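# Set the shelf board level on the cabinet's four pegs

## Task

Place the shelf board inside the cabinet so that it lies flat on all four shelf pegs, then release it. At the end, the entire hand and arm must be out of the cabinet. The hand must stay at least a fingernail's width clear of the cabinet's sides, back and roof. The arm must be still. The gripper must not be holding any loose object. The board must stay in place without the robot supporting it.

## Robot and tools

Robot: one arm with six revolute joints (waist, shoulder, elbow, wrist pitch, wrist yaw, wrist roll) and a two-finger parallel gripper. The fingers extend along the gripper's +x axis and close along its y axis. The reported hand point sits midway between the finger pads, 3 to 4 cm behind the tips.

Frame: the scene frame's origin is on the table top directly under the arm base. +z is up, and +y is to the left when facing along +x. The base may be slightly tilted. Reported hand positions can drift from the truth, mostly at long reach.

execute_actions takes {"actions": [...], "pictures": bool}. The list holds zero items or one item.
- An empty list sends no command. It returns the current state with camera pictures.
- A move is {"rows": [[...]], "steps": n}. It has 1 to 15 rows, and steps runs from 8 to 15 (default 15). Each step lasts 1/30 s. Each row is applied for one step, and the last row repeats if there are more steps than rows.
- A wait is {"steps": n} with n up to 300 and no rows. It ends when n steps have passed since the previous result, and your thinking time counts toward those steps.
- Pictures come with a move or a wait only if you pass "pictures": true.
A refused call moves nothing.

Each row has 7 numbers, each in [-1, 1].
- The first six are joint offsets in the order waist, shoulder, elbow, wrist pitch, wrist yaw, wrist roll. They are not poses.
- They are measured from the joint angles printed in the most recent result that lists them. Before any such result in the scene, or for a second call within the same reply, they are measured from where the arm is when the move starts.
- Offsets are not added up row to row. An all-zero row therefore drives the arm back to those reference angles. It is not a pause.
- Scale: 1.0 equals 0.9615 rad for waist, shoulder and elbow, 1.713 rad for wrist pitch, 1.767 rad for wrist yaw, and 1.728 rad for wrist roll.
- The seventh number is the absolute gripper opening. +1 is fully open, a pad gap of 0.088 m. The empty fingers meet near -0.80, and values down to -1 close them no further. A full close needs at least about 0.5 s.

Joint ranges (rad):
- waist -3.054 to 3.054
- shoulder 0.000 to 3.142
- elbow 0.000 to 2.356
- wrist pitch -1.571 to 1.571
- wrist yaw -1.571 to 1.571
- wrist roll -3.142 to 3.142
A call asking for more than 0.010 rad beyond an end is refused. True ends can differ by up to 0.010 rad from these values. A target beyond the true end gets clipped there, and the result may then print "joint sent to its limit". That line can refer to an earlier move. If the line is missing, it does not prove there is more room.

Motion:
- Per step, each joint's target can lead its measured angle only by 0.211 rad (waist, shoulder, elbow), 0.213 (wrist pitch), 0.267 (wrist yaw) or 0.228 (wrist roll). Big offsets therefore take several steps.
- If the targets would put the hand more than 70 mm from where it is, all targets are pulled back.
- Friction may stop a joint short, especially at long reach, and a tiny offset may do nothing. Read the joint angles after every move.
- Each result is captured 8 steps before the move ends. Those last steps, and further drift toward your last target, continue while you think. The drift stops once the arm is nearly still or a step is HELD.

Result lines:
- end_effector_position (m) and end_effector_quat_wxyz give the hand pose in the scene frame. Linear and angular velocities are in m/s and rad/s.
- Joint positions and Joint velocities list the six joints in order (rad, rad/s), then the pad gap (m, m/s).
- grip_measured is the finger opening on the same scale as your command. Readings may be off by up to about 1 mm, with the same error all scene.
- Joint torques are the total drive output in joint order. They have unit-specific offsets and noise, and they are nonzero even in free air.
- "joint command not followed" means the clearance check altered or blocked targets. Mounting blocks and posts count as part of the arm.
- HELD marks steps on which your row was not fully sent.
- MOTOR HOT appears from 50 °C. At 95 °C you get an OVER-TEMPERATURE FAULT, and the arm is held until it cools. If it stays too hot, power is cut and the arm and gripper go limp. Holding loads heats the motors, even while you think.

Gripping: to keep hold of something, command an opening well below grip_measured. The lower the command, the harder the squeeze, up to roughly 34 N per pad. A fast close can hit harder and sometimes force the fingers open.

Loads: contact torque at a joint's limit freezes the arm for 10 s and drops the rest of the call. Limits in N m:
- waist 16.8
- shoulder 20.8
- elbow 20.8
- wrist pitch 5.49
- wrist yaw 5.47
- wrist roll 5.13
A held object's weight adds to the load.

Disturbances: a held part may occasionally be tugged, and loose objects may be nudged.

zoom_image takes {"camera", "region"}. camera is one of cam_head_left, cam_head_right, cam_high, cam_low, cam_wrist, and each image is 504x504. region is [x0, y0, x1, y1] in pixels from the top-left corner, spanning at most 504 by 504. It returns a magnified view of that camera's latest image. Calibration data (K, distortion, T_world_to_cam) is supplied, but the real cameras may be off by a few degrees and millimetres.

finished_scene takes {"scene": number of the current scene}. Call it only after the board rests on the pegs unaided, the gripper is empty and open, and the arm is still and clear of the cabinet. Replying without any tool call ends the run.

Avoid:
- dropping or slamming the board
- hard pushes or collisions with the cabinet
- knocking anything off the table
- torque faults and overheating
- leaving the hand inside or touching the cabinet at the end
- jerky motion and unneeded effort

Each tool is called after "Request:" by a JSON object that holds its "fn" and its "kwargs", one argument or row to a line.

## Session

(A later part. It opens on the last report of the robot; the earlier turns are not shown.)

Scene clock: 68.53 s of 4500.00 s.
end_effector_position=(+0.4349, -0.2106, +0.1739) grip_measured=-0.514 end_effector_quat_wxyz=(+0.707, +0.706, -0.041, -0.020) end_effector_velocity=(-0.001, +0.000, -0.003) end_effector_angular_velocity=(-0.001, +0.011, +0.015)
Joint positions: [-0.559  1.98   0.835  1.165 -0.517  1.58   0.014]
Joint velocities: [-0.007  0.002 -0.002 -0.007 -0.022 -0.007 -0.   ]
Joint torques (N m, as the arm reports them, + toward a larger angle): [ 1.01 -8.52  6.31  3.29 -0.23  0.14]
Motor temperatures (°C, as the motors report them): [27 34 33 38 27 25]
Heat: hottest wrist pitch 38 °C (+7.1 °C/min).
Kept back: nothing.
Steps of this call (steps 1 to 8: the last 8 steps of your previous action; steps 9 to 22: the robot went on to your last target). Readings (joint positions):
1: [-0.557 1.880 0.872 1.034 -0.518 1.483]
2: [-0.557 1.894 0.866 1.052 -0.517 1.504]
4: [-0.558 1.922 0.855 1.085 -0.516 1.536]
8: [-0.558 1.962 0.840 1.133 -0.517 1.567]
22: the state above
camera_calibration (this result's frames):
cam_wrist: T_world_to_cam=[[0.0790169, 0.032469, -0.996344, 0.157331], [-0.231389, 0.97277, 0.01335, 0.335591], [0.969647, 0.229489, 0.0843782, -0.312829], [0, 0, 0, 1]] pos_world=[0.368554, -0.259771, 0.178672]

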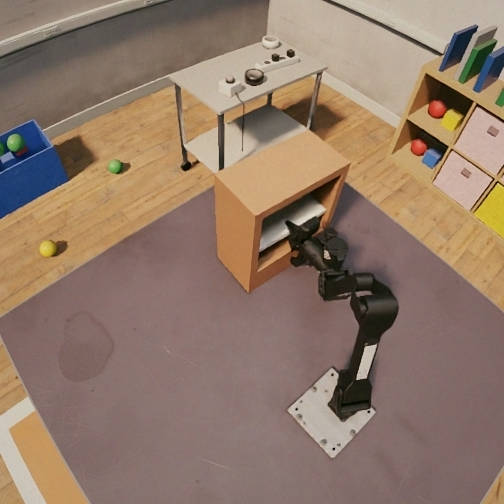

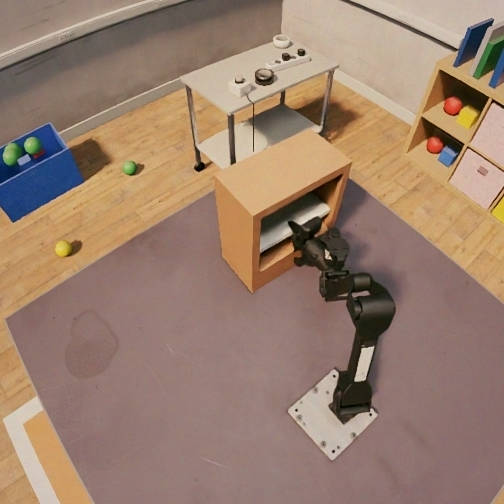

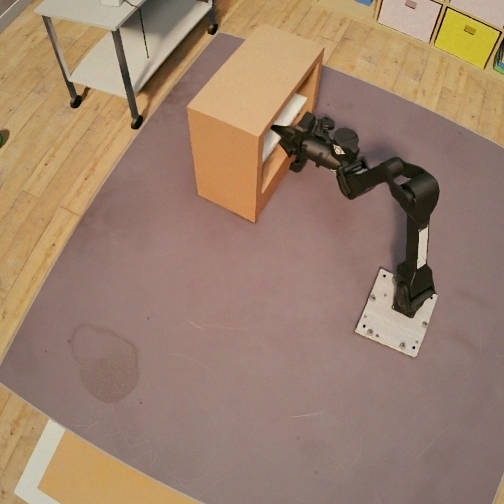

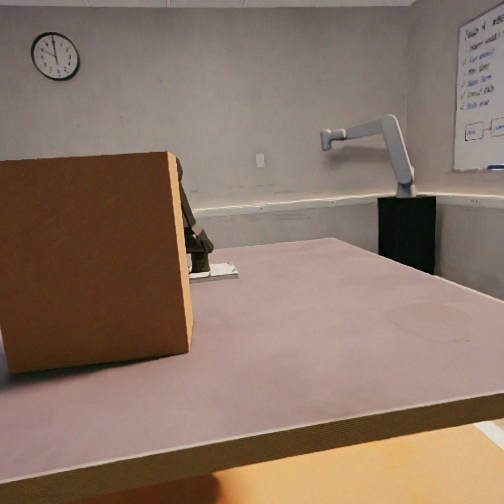

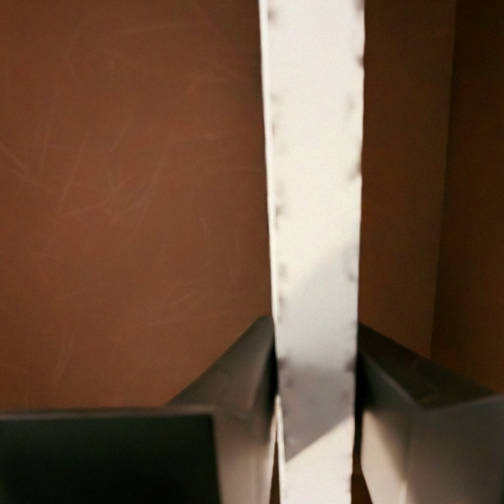

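Request:
{"fn": "zoom_image", "kwargs": {
  "camera": "cam_head_right",
  "region": [290, 170, 350, 230]
}}

Request:
{"fn": "zoom_image", "kwargs": {
  "camera": "cam_high",
  "region": [255, 70, 335, 190]
}}

Region (290, 170, 350, 230) of cam_head_right's 504x504 image, scaled by 8.400, with more detail than that image has.

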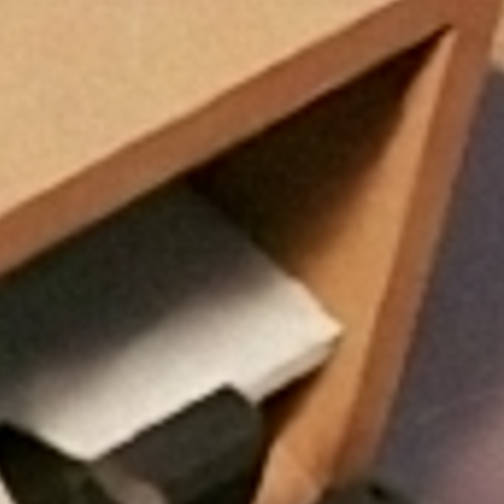

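Region (255, 70, 335, 190) of cam_high's 504x504 image, scaled by 4.200, with more detail than that image has.

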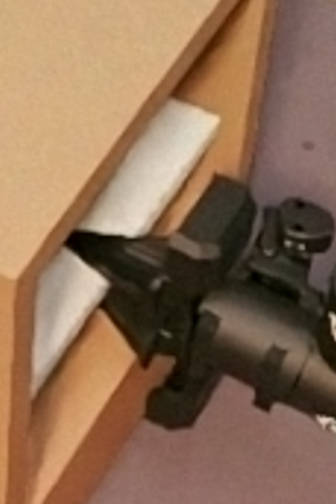

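Request:
{"fn": "execute_actions", "kwargs": {
  "actions": [
    {"rows": [[-0.003,-0.0016,0.0125,0.0076,-0.005,0.001,-1],[-0.006,0.0005,0.0125,0.0076,-0.005,0.001,-1],[-0.009,0.0036,0.0125,0.0076,-0.006,0.001,-1],[-0.0115,0.0078,0.0125,0.0088,-0.008,0.001,-1],[-0.0137,0.0125,0.0125,0.0114,-0.010,0.001,-1],[-0.0137,0.0172,0.0125,0.0140,-0.0115,0.001,-1],[-0.0137,0.0218,0.0125,0.0166,-0.0123,0.001,-1],[-0.0137,0.0265,0.0125,0.0193,-0.0123,0.001,-1],[-0.0137,0.0312,0.0125,0.0219,-0.0123,0.001,-1],[-0.0137,0.0354,0.0125,0.0242,-0.0123,0.001,-1],[-0.0137,0.0390,0.0125,0.0263,-0.0123,0.001,-1],[-0.0137,0.0421,0.0125,0.0280,-0.0123,0.001,-1],[-0.0137,0.0452,0.0125,0.0298,-0.0123,0.001,-1],[-0.0137,0.0484,0.0125,0.0315,-0.0123,0.001,-1],[-0.0137,0.0515,0.0125,0.0333,-0.0123,0.001,-1]], "steps": 15}
  ]
}}

Request:
{"fn": "execute_actions", "kwargs": {
  "actions": [
    {"rows": [[-0.004,0.0109,0.0125,0.0158,-0.0015,0.001,-1],[-0.004,0.0140,0.0125,0.0175,-0.0015,0.001,-1],[-0.004,0.0172,0.0125,0.0193,-0.0015,0.001,-1],[-0.004,0.0203,0.0125,0.0210,-0.0015,0.001,-1],[-0.004,0.0234,0.0125,0.0228,-0.0015,0.001,-1],[-0.004,0.0265,0.0125,0.0245,-0.0015,0.001,-1],[-0.004,0.0296,0.0125,0.0263,-0.0015,0.001,-1],[-0.004,0.0328,0.0125,0.0280,-0.0015,0.001,-1],[-0.004,0.0359,0.0125,0.0298,-0.0015,0.001,-1],[-0.004,0.0390,0.0125,0.0315,-0.0015,0.001,-1],[-0.004,0.0421,0.0125,0.0333,-0.0015,0.001,-1]], "steps": 11}
  ]
}}

Request:
{"fn": "execute_actions", "kwargs": {
  "actions": [
    {"steps": 18}
  ],
  "pictures": true
}}

Scene clock: 72.20 s of 4500.00 s.
end_effector_position=(+0.4343, -0.2111, +0.1702) grip_measured=-0.514 end_effector_quat_wxyz=(+0.706, +0.707, -0.037, -0.018) end_effector_velocity=(-0.001, -0.006, -0.036) end_effector_angular_velocity=(+0.015, +0.035, +0.025)
Joint positions: [-0.564  1.991  0.834  1.172 -0.531  1.581  0.014]
Joint velocities: [-0.027  0.105 -0.002  0.066 -0.051 -0.007 -0.   ]
Joint torques (N m, as the arm reports them, + toward a larger angle): [-0.4  -8.49  7.16  3.24 -0.02 -0.01]
Motor temperatures (°C, as the motors report them): [27 34 33 39 27 25]
Heat: hottest wrist pitch 39 °C (+7.1 °C/min).
Steps of this call (steps 1 to 15: the robot went on to your last target; steps 16 to 103: nothing new was sent; steps 104 to 110: the first 7 steps of this action). Readings (joint positions):
104: [-0.559 1.982 0.834 1.166 -0.517 1.581]
105: [-0.560 1.982 0.834 1.166 -0.519 1.581]
107: [-0.561 1.984 0.834 1.167 -0.524 1.581]
110: the state above

Scene clock: 72.57 s of 4500.00 s.
end_effector_position=(+0.4346, -0.2128, +0.1622) grip_measured=-0.514 end_effector_quat_wxyz=(+0.707, +0.706, -0.038, -0.016) end_effector_velocity=(+0.001, -0.001, -0.009) end_effector_angular_velocity=(-0.031, -0.033, +0.004)
Joint positions: [-0.568  2.026  0.834  1.212 -0.536  1.579  0.014]
Joint velocities: [-0.002  0.066 -0.002  0.11  -0.007 -0.007 -0.   ]
Joint torques (N m, as the arm reports them, + toward a larger angle): [-0.27 -8.47  7.03  2.94 -0.02  0.01]
Motor temperatures (°C, as the motors report them): [27 34 33 39 27 25]
Heat: hottest wrist pitch 39 °C (+7.1 °C/min).
Steps of this call (steps 1 to 8: the last 8 steps of your previous action; steps 9 to 11: the first 3 steps of this action, its rows measured from where the robot was after step 8). Readings (joint positions):
8: [-0.568 2.019 0.834 1.201 -0.536 1.579]
9: [-0.568 2.022 0.834 1.205 -0.536 1.579]
10: [-0.568 2.024 0.834 1.209 -0.536 1.579]
11: the state above

Scene clock: 73.17 s of 4500.00 s.
end_effector_position=(+0.4351, -0.2127, +0.1600) grip_measured=-0.514 end_effector_quat_wxyz=(+0.708, +0.705, -0.042, -0.009) end_effector_velocity=(-0.001, +0.000, -0.003) end_effector_angular_velocity=(+0.014, +0.010, +0.005)
Joint positions: [-0.568  2.048  0.834  1.252 -0.539  1.587  0.014]
Joint velocities: [-0.002  0.002 -0.002 -0.007 -0.007  0.007 -0.   ]
Joint torques (N m, as the arm reports them, + toward a larger angle): [-0.27 -7.25  6.95  2.57  0.06 -0.25]
Motor temperatures (°C, as the motors report them): [27 34 33 39 27 25]
Heat: hottest wrist pitch 39 °C (+7.1 °C/min).
Kept back: nothing.
Steps of this call (steps 1 to 8: the last 8 steps of your previous action; steps 9 to 18: the robot went on to your last target). Readings (joint positions):
1: [-0.568 2.028 0.834 1.217 -0.537 1.579]
2: [-0.568 2.030 0.834 1.220 -0.537 1.578]
4: [-0.568 2.034 0.834 1.227 -0.538 1.580]
8: [-0.568 2.042 0.834 1.241 -0.538 1.584]
18: the state above
camera_calibration (this result's frames):
cam_wrist: T_world_to_cam=[[0.0947262, 0.0286061, -0.995092, 0.135725], [-0.243487, 0.969893, 0.00470326, 0.343935], [0.965267, 0.241847, 0.0988395, -0.309141], [0, 0, 0, 1]] pos_world=[0.369291, -0.262698, 0.163996]

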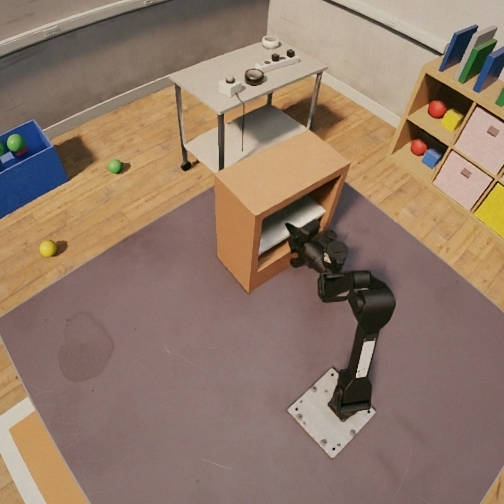

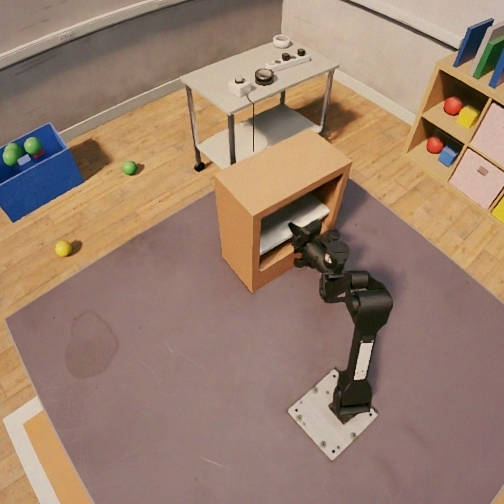

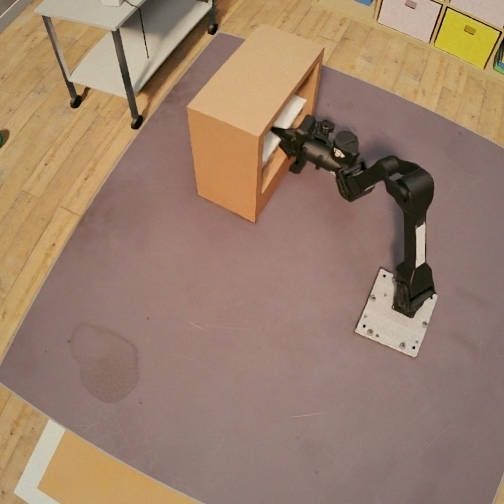

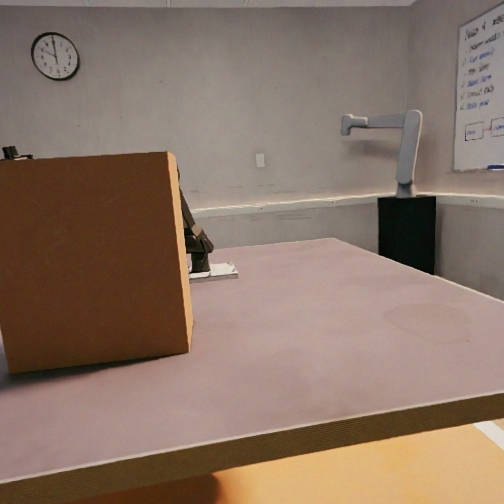

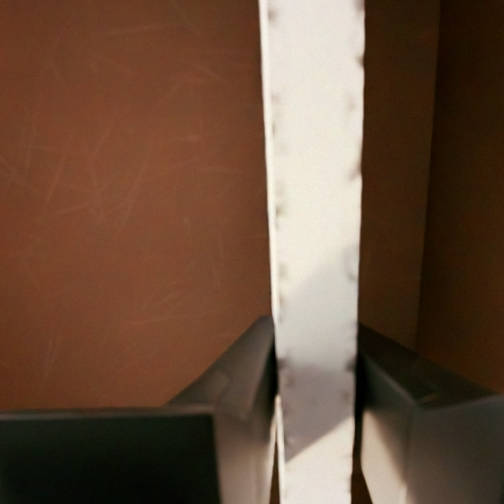

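Request:
{"fn": "execute_actions", "kwargs": {
  "actions": [
    {"rows": [[-0.003,0,0.008,0.0012,0,-0.0035,-1],[-0.003,-0.0114,0.004,-0.0012,0,-0.004,-1],[-0.003,-0.0166,0,-0.0058,0,-0.0045,-1],[-0.003,-0.0218,0,-0.0111,0,-0.005,-1],[-0.003,-0.0270,0,-0.0163,0,-0.006,-1],[-0.003,-0.0312,0,-0.0210,0,-0.0065,-1],[-0.003,-0.0333,0,-0.0245,0,-0.007,-0.88],[-0.003,-0.0333,0,-0.0245,0,-0.007,-0.76],[-0.003,-0.0333,0,-0.0245,0,-0.007,-0.66],[-0.003,-0.0333,0,-0.0245,0,-0.007,-0.58],[-0.003,-0.0333,0,-0.0245,0,-0.007,-0.51],[-0.003,-0.0333,0,-0.0245,0,-0.007,-0.44],[-0.003,-0.0333,0,-0.0245,0,-0.007,-0.36],[-0.003,-0.0333,0,-0.0245,0,-0.007,-0.28],[-0.003,-0.0333,0,-0.0245,0,-0.007,-0.2]], "steps": 15}
  ]
}}

Request:
{"fn": "execute_actions", "kwargs": {
  "actions": [
    {"steps": 13}
  ],
  "pictures": true
}}

Scene clock: 76.90 s of 4500.00 s.
end_effector_position=(+0.4351, -0.2126, +0.1591) grip_measured=-0.514 end_effector_quat_wxyz=(+0.708, +0.705, -0.038, -0.013) end_effector_velocity=(-0.004, +0.002, +0.005) end_effector_angular_velocity=(-0.011, +0.083, +0.003)
Joint positions: [-0.568  2.042  0.835  1.233 -0.54   1.581  0.014]
Joint velocities: [-0.002 -0.095 -0.007 -0.183 -0.007 -0.066 -0.   ]
Joint torques (N m, as the arm reports them, + toward a larger angle): [ -0.25 -10.18   5.74   1.94   0.14  -0.11]
Motor temperatures (°C, as the motors report them): [27 34 33 39 27 25]
Heat: hottest wrist pitch 39 °C (+7.0 °C/min).
Steps of this call (steps 1 to 15: the robot went on to your last target; steps 16 to 105: nothing new was sent; steps 106 to 112: the first 7 steps of this action). Readings (joint positions):
106: [-0.568 2.049 0.835 1.254 -0.540 1.587]
107: [-0.568 2.049 0.835 1.254 -0.540 1.587]
109: [-0.568 2.049 0.835 1.250 -0.540 1.586]
112: the state above

Scene clock: 77.33 s of 4500.00 s.
end_effector_position=(+0.4349, -0.2125, +0.1593) grip_measured=-0.265 end_effector_quat_wxyz=(+0.707, +0.706, -0.035, -0.017) end_effector_velocity=(-0.001, -0.000, -0.002) end_effector_angular_velocity=(+0.002, +0.015, +0.015)
Joint positions: [-0.568  2.032  0.835  1.212 -0.54   1.577  0.026]
Joint velocities: [-0.007 -0.002  0.002 -0.022 -0.022 -0.007  0.026]
Joint torques (N m, as the arm reports them, + toward a larger angle): [ -0.14 -10.53   5.65   1.96   0.05  -0.11]
Motor temperatures (°C, as the motors report them): [27 34 33 39 27 25]
Heat: hottest wrist pitch 39 °C (+7.1 °C/min).
Kept back: nothing.
Steps of this call (steps 1 to 8: the last 8 steps of your previous action; steps 9 to 13: the robot went on to your last target). Readings (joint positions):
1: [-0.568 2.039 0.835 1.228 -0.540 1.580]
2: [-0.568 2.037 0.835 1.224 -0.540 1.579]
4: [-0.568 2.035 0.835 1.219 -0.540 1.577]
8: [-0.568 2.033 0.835 1.214 -0.540 1.577]
13: the state above
camera_calibration (this result's frames):
cam_wrist: T_world_to_cam=[[0.0740838, 0.0327653, -0.996714, 0.145116], [-0.243871, 0.96971, 0.0137511, 0.342351], [0.966974, 0.242051, 0.0798303, -0.30664], [0, 0, 0, 1]] pos_world=[0.369252, -0.262513, 0.16441]

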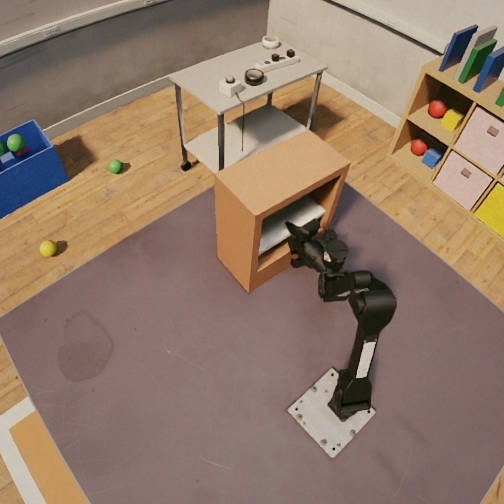

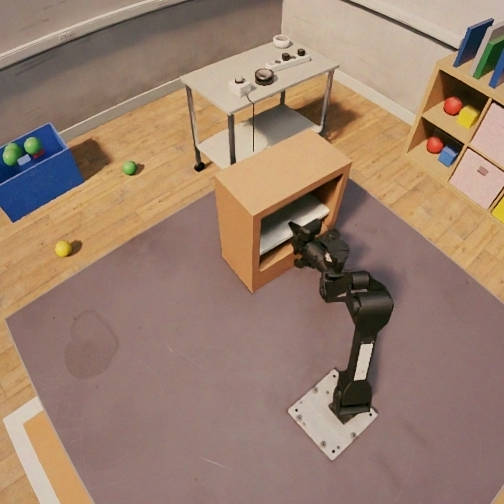

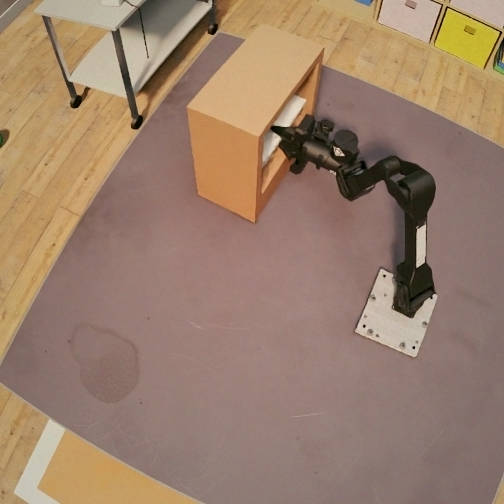

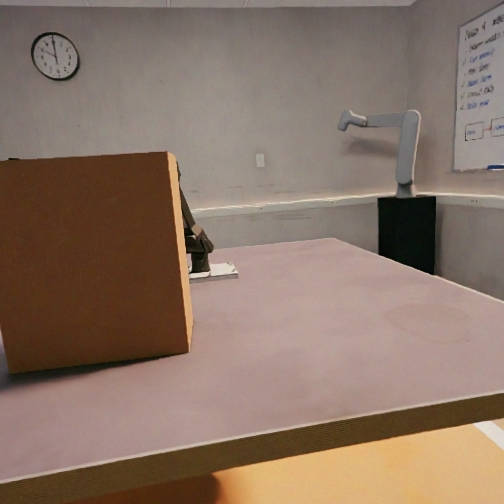

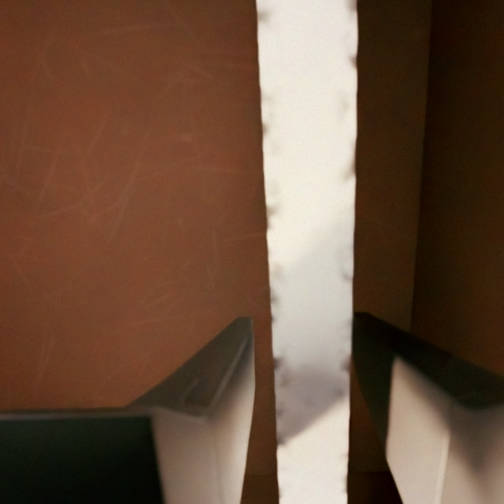

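Board stayed in place. Retracting.

Request:
{"fn": "execute_actions", "kwargs": {
  "actions": [
    {"rows": [[-0.0075,-0.0217,-0.0179,0.0030,-0.0035,0,-0.2],[-0.0131,-0.0300,-0.0328,0.0067,-0.0066,0,-0.2],[-0.0219,-0.0424,-0.0550,0.0122,-0.0113,0,-0.2],[-0.0341,-0.0589,-0.0841,0.0193,-0.0180,0,-0.2],[-0.0468,-0.0752,-0.1129,0.0263,-0.0249,0,-0.2],[-0.0601,-0.0915,-0.1411,0.0330,-0.0322,0,-0.2],[-0.0740,-0.1076,-0.1689,0.0396,-0.0397,0,-0.2],[-0.0885,-0.1236,-0.1963,0.0459,-0.0476,0,-0.2],[-0.1035,-0.1394,-0.2231,0.0521,-0.0557,0,-0.2],[-0.1191,-0.1552,-0.2496,0.0581,-0.0642,0,-0.2],[-0.1352,-0.1708,-0.2756,0.0639,-0.0730,0,-0.2],[-0.1519,-0.1863,-0.3011,0.0696,-0.0821,0,-0.2],[-0.1648,-0.1978,-0.3199,0.0737,-0.0891,0,-0.2],[-0.1736,-0.2055,-0.3324,0.0764,-0.0939,0,-0.2],[-0.1781,-0.2093,-0.3385,0.0777,-0.0963,0,-0.2]], "steps": 15}
  ]
}}

Request:
{"fn": "execute_actions", "kwargs": {
  "actions": [
    {"steps": 24}
  ],
  "pictures": true
}}

Scene clock: 78.03 s of 4500.00 s.
end_effector_position=(+0.4137, -0.2098, +0.1591) grip_measured=-0.200 end_effector_quat_wxyz=(+0.707, +0.706, -0.033, -0.015) end_effector_velocity=(-0.185, +0.009, -0.005) end_effector_angular_velocity=(-0.001, +0.017, -0.000)
Joint positions: [-0.6    1.987  0.753  1.248 -0.576  1.577  0.029]
Joint velocities: [-0.315 -0.383 -0.672  0.271 -0.315 -0.007 -0.   ]
Joint torques (N m, as the arm reports them, + toward a larger angle): [-0.66 -9.92  4.48  2.24 -0.05 -0.03]
Motor temperatures (°C, as the motors report them): [27 35 33 39 27 25]
Heat: hottest wrist pitch 39 °C (+7.2 °C/min).
Steps of this call (steps 1 to 14: the robot went on to your last target; steps 15 to 21: the first 7 steps of this action). Readings (joint positions):
15: [-0.569 2.032 0.834 1.211 -0.540 1.577]
16: [-0.569 2.030 0.831 1.212 -0.541 1.577]
18: [-0.576 2.020 0.812 1.223 -0.550 1.577]
21: the state above

Scene clock: 78.83 s of 4500.00 s.
end_effector_position=(+0.3447, -0.2054, +0.1585) grip_measured=-0.200 end_effector_quat_wxyz=(+0.708, +0.705, -0.035, -0.017) end_effector_velocity=(-0.003, +0.003, -0.002) end_effector_angular_velocity=(-0.028, +0.012, +0.014)
Joint positions: [-0.736  1.845  0.517  1.343 -0.707  1.577  0.029]
Joint velocities: [-0.007 -0.007 -0.012 -0.007 -0.022 -0.037 -0.   ]
Joint torques (N m, as the arm reports them, + toward a larger angle): [-0.25 -7.94  4.    2.19 -0.07 -0.06]
Motor temperatures (°C, as the motors report them): [27 35 33 39 27 25]
Heat: hottest wrist pitch 39 °C (+7.1 °C/min).
Kept back: nothing.
Steps of this call (steps 1 to 8: the last 8 steps of your previous action; steps 9 to 24: the robot went on to your last target). Readings (joint positions):
1: [-0.611 1.973 0.731 1.257 -0.586 1.577]
2: [-0.624 1.960 0.707 1.267 -0.598 1.577]
4: [-0.651 1.931 0.658 1.286 -0.623 1.577]
8: [-0.704 1.878 0.571 1.321 -0.673 1.577]
24: the state above
camera_calibration (this result's frames):
cam_wrist: T_world_to_cam=[[0.0728457, 0.0306519, -0.996872, 0.15082], [-0.243441, 0.969841, 0.0120314, 0.313671], [0.967176, 0.241803, 0.0781107, -0.220874], [0, 0, 0, 1]] pos_world=[0.278998, -0.255426, 0.163827]

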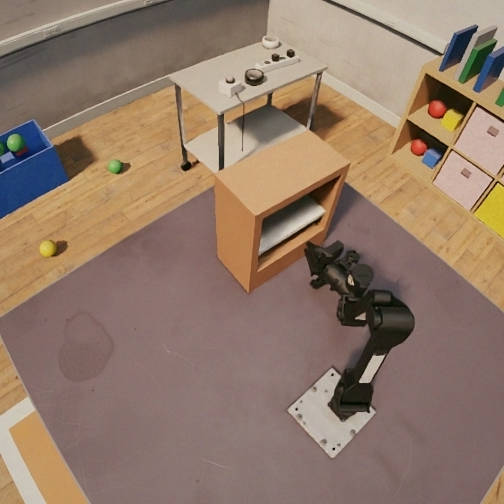

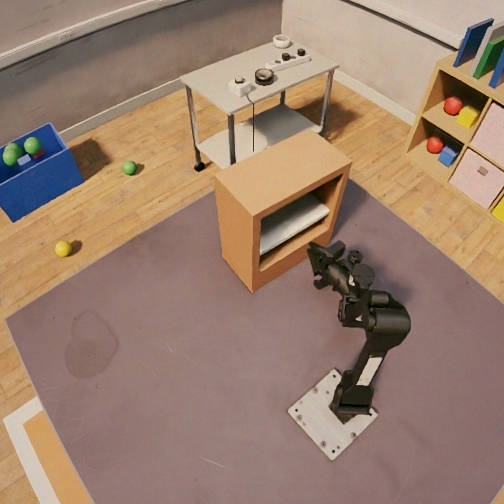

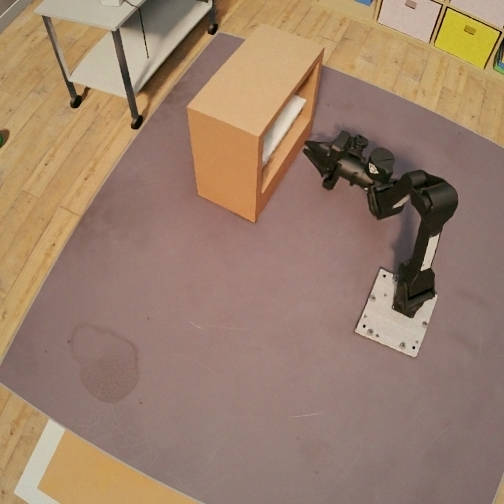

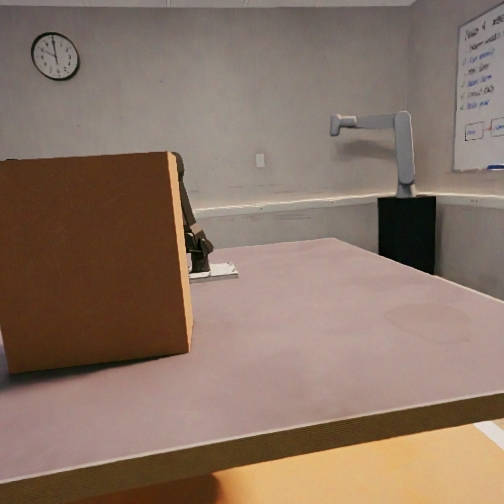

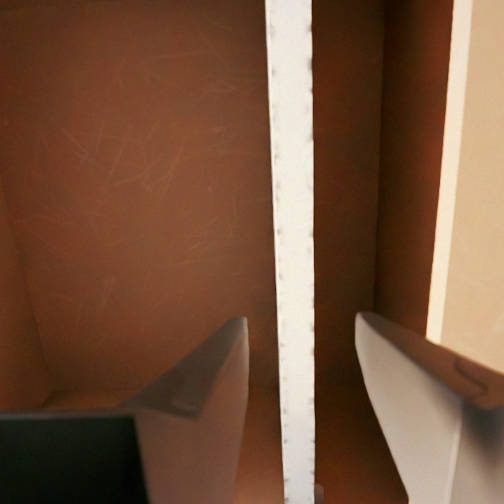

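Request:
{"fn": "zoom_image", "kwargs": {
  "camera": "cam_head_right",
  "region": [240, 160, 360, 290]
}}

Request:
{"fn": "zoom_image", "kwargs": {
  "camera": "cam_high",
  "region": [250, 70, 340, 200]
}}

Request:
{"fn": "execute_actions", "kwargs": {
  "actions": [
    {"steps": 12}
  ]
}}

Region (240, 160, 360, 290) of cam_head_right's 504x504 image, scaled by 3.877, with more detail than that image has; it fills the left 465 columns of this view, and the rest is white.

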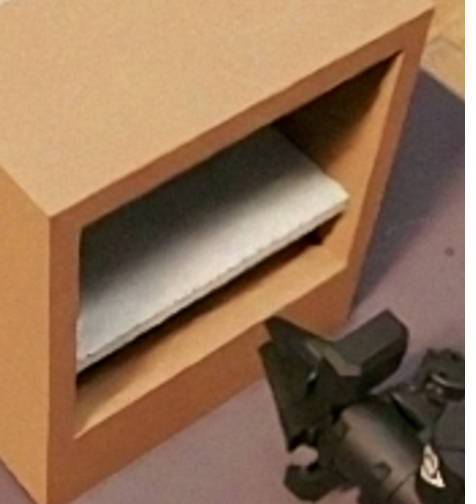

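Region (250, 70, 340, 200) of cam_high's 504x504 image, scaled by 3.877, with more detail than that image has; it fills the left 349 columns of this view, and the rest is white.

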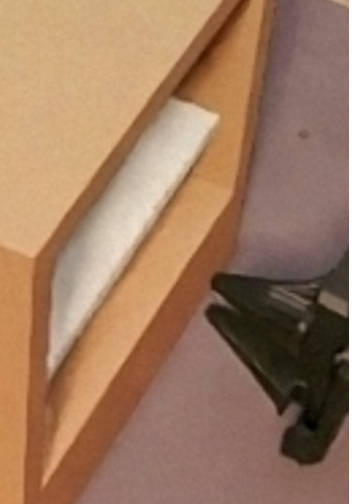

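Scene clock: 79.23 s of 4500.00 s.
end_effector_position=(+0.3444, -0.2054, +0.1585) grip_measured=-0.200 end_effector_quat_wxyz=(+0.708, +0.705, -0.035, -0.017) end_effector_velocity=(-0.001, +0.003, -0.001) end_effector_angular_velocity=(-0.003, +0.006, +0.019)
Joint positions: [-0.736  1.845  0.517  1.343 -0.707  1.577  0.029]
Joint velocities: [-0.002 -0.002 -0.002 -0.007 -0.022 -0.007 -0.   ]
Joint torques (N m, as the arm reports them, + toward a larger angle): [-0.33 -8.1   4.1   2.2  -0.05 -0.05]
Motor temperatures (°C, as the motors report them): [27 35 33 39 27 25]
Heat: hottest wrist pitch 39 °C (+7.0 °C/min).
Kept back: nothing.
Steps of this call (steps 1 to 12: the robot went on to your last target). Readings (joint positions):
1: [-0.736 1.845 0.517 1.343 -0.707 1.577]
2: [-0.736 1.845 0.517 1.343 -0.707 1.577]
4: [-0.736 1.845 0.517 1.343 -0.707 1.577]
8: [-0.736 1.845 0.517 1.343 -0.707 1.577]
12: the state above
The arm was judged still, so your last target was given up. Only a new action makes it travel on or press farther. Fingers that are still opening or closing keep moving.

The board sits level on the pegs, the hand is outside the cabinet, and the arm is still.

Request:
{"fn": "finished_scene", "kwargs": {
  "scene": 2
}}

The scene is finished: the task was done.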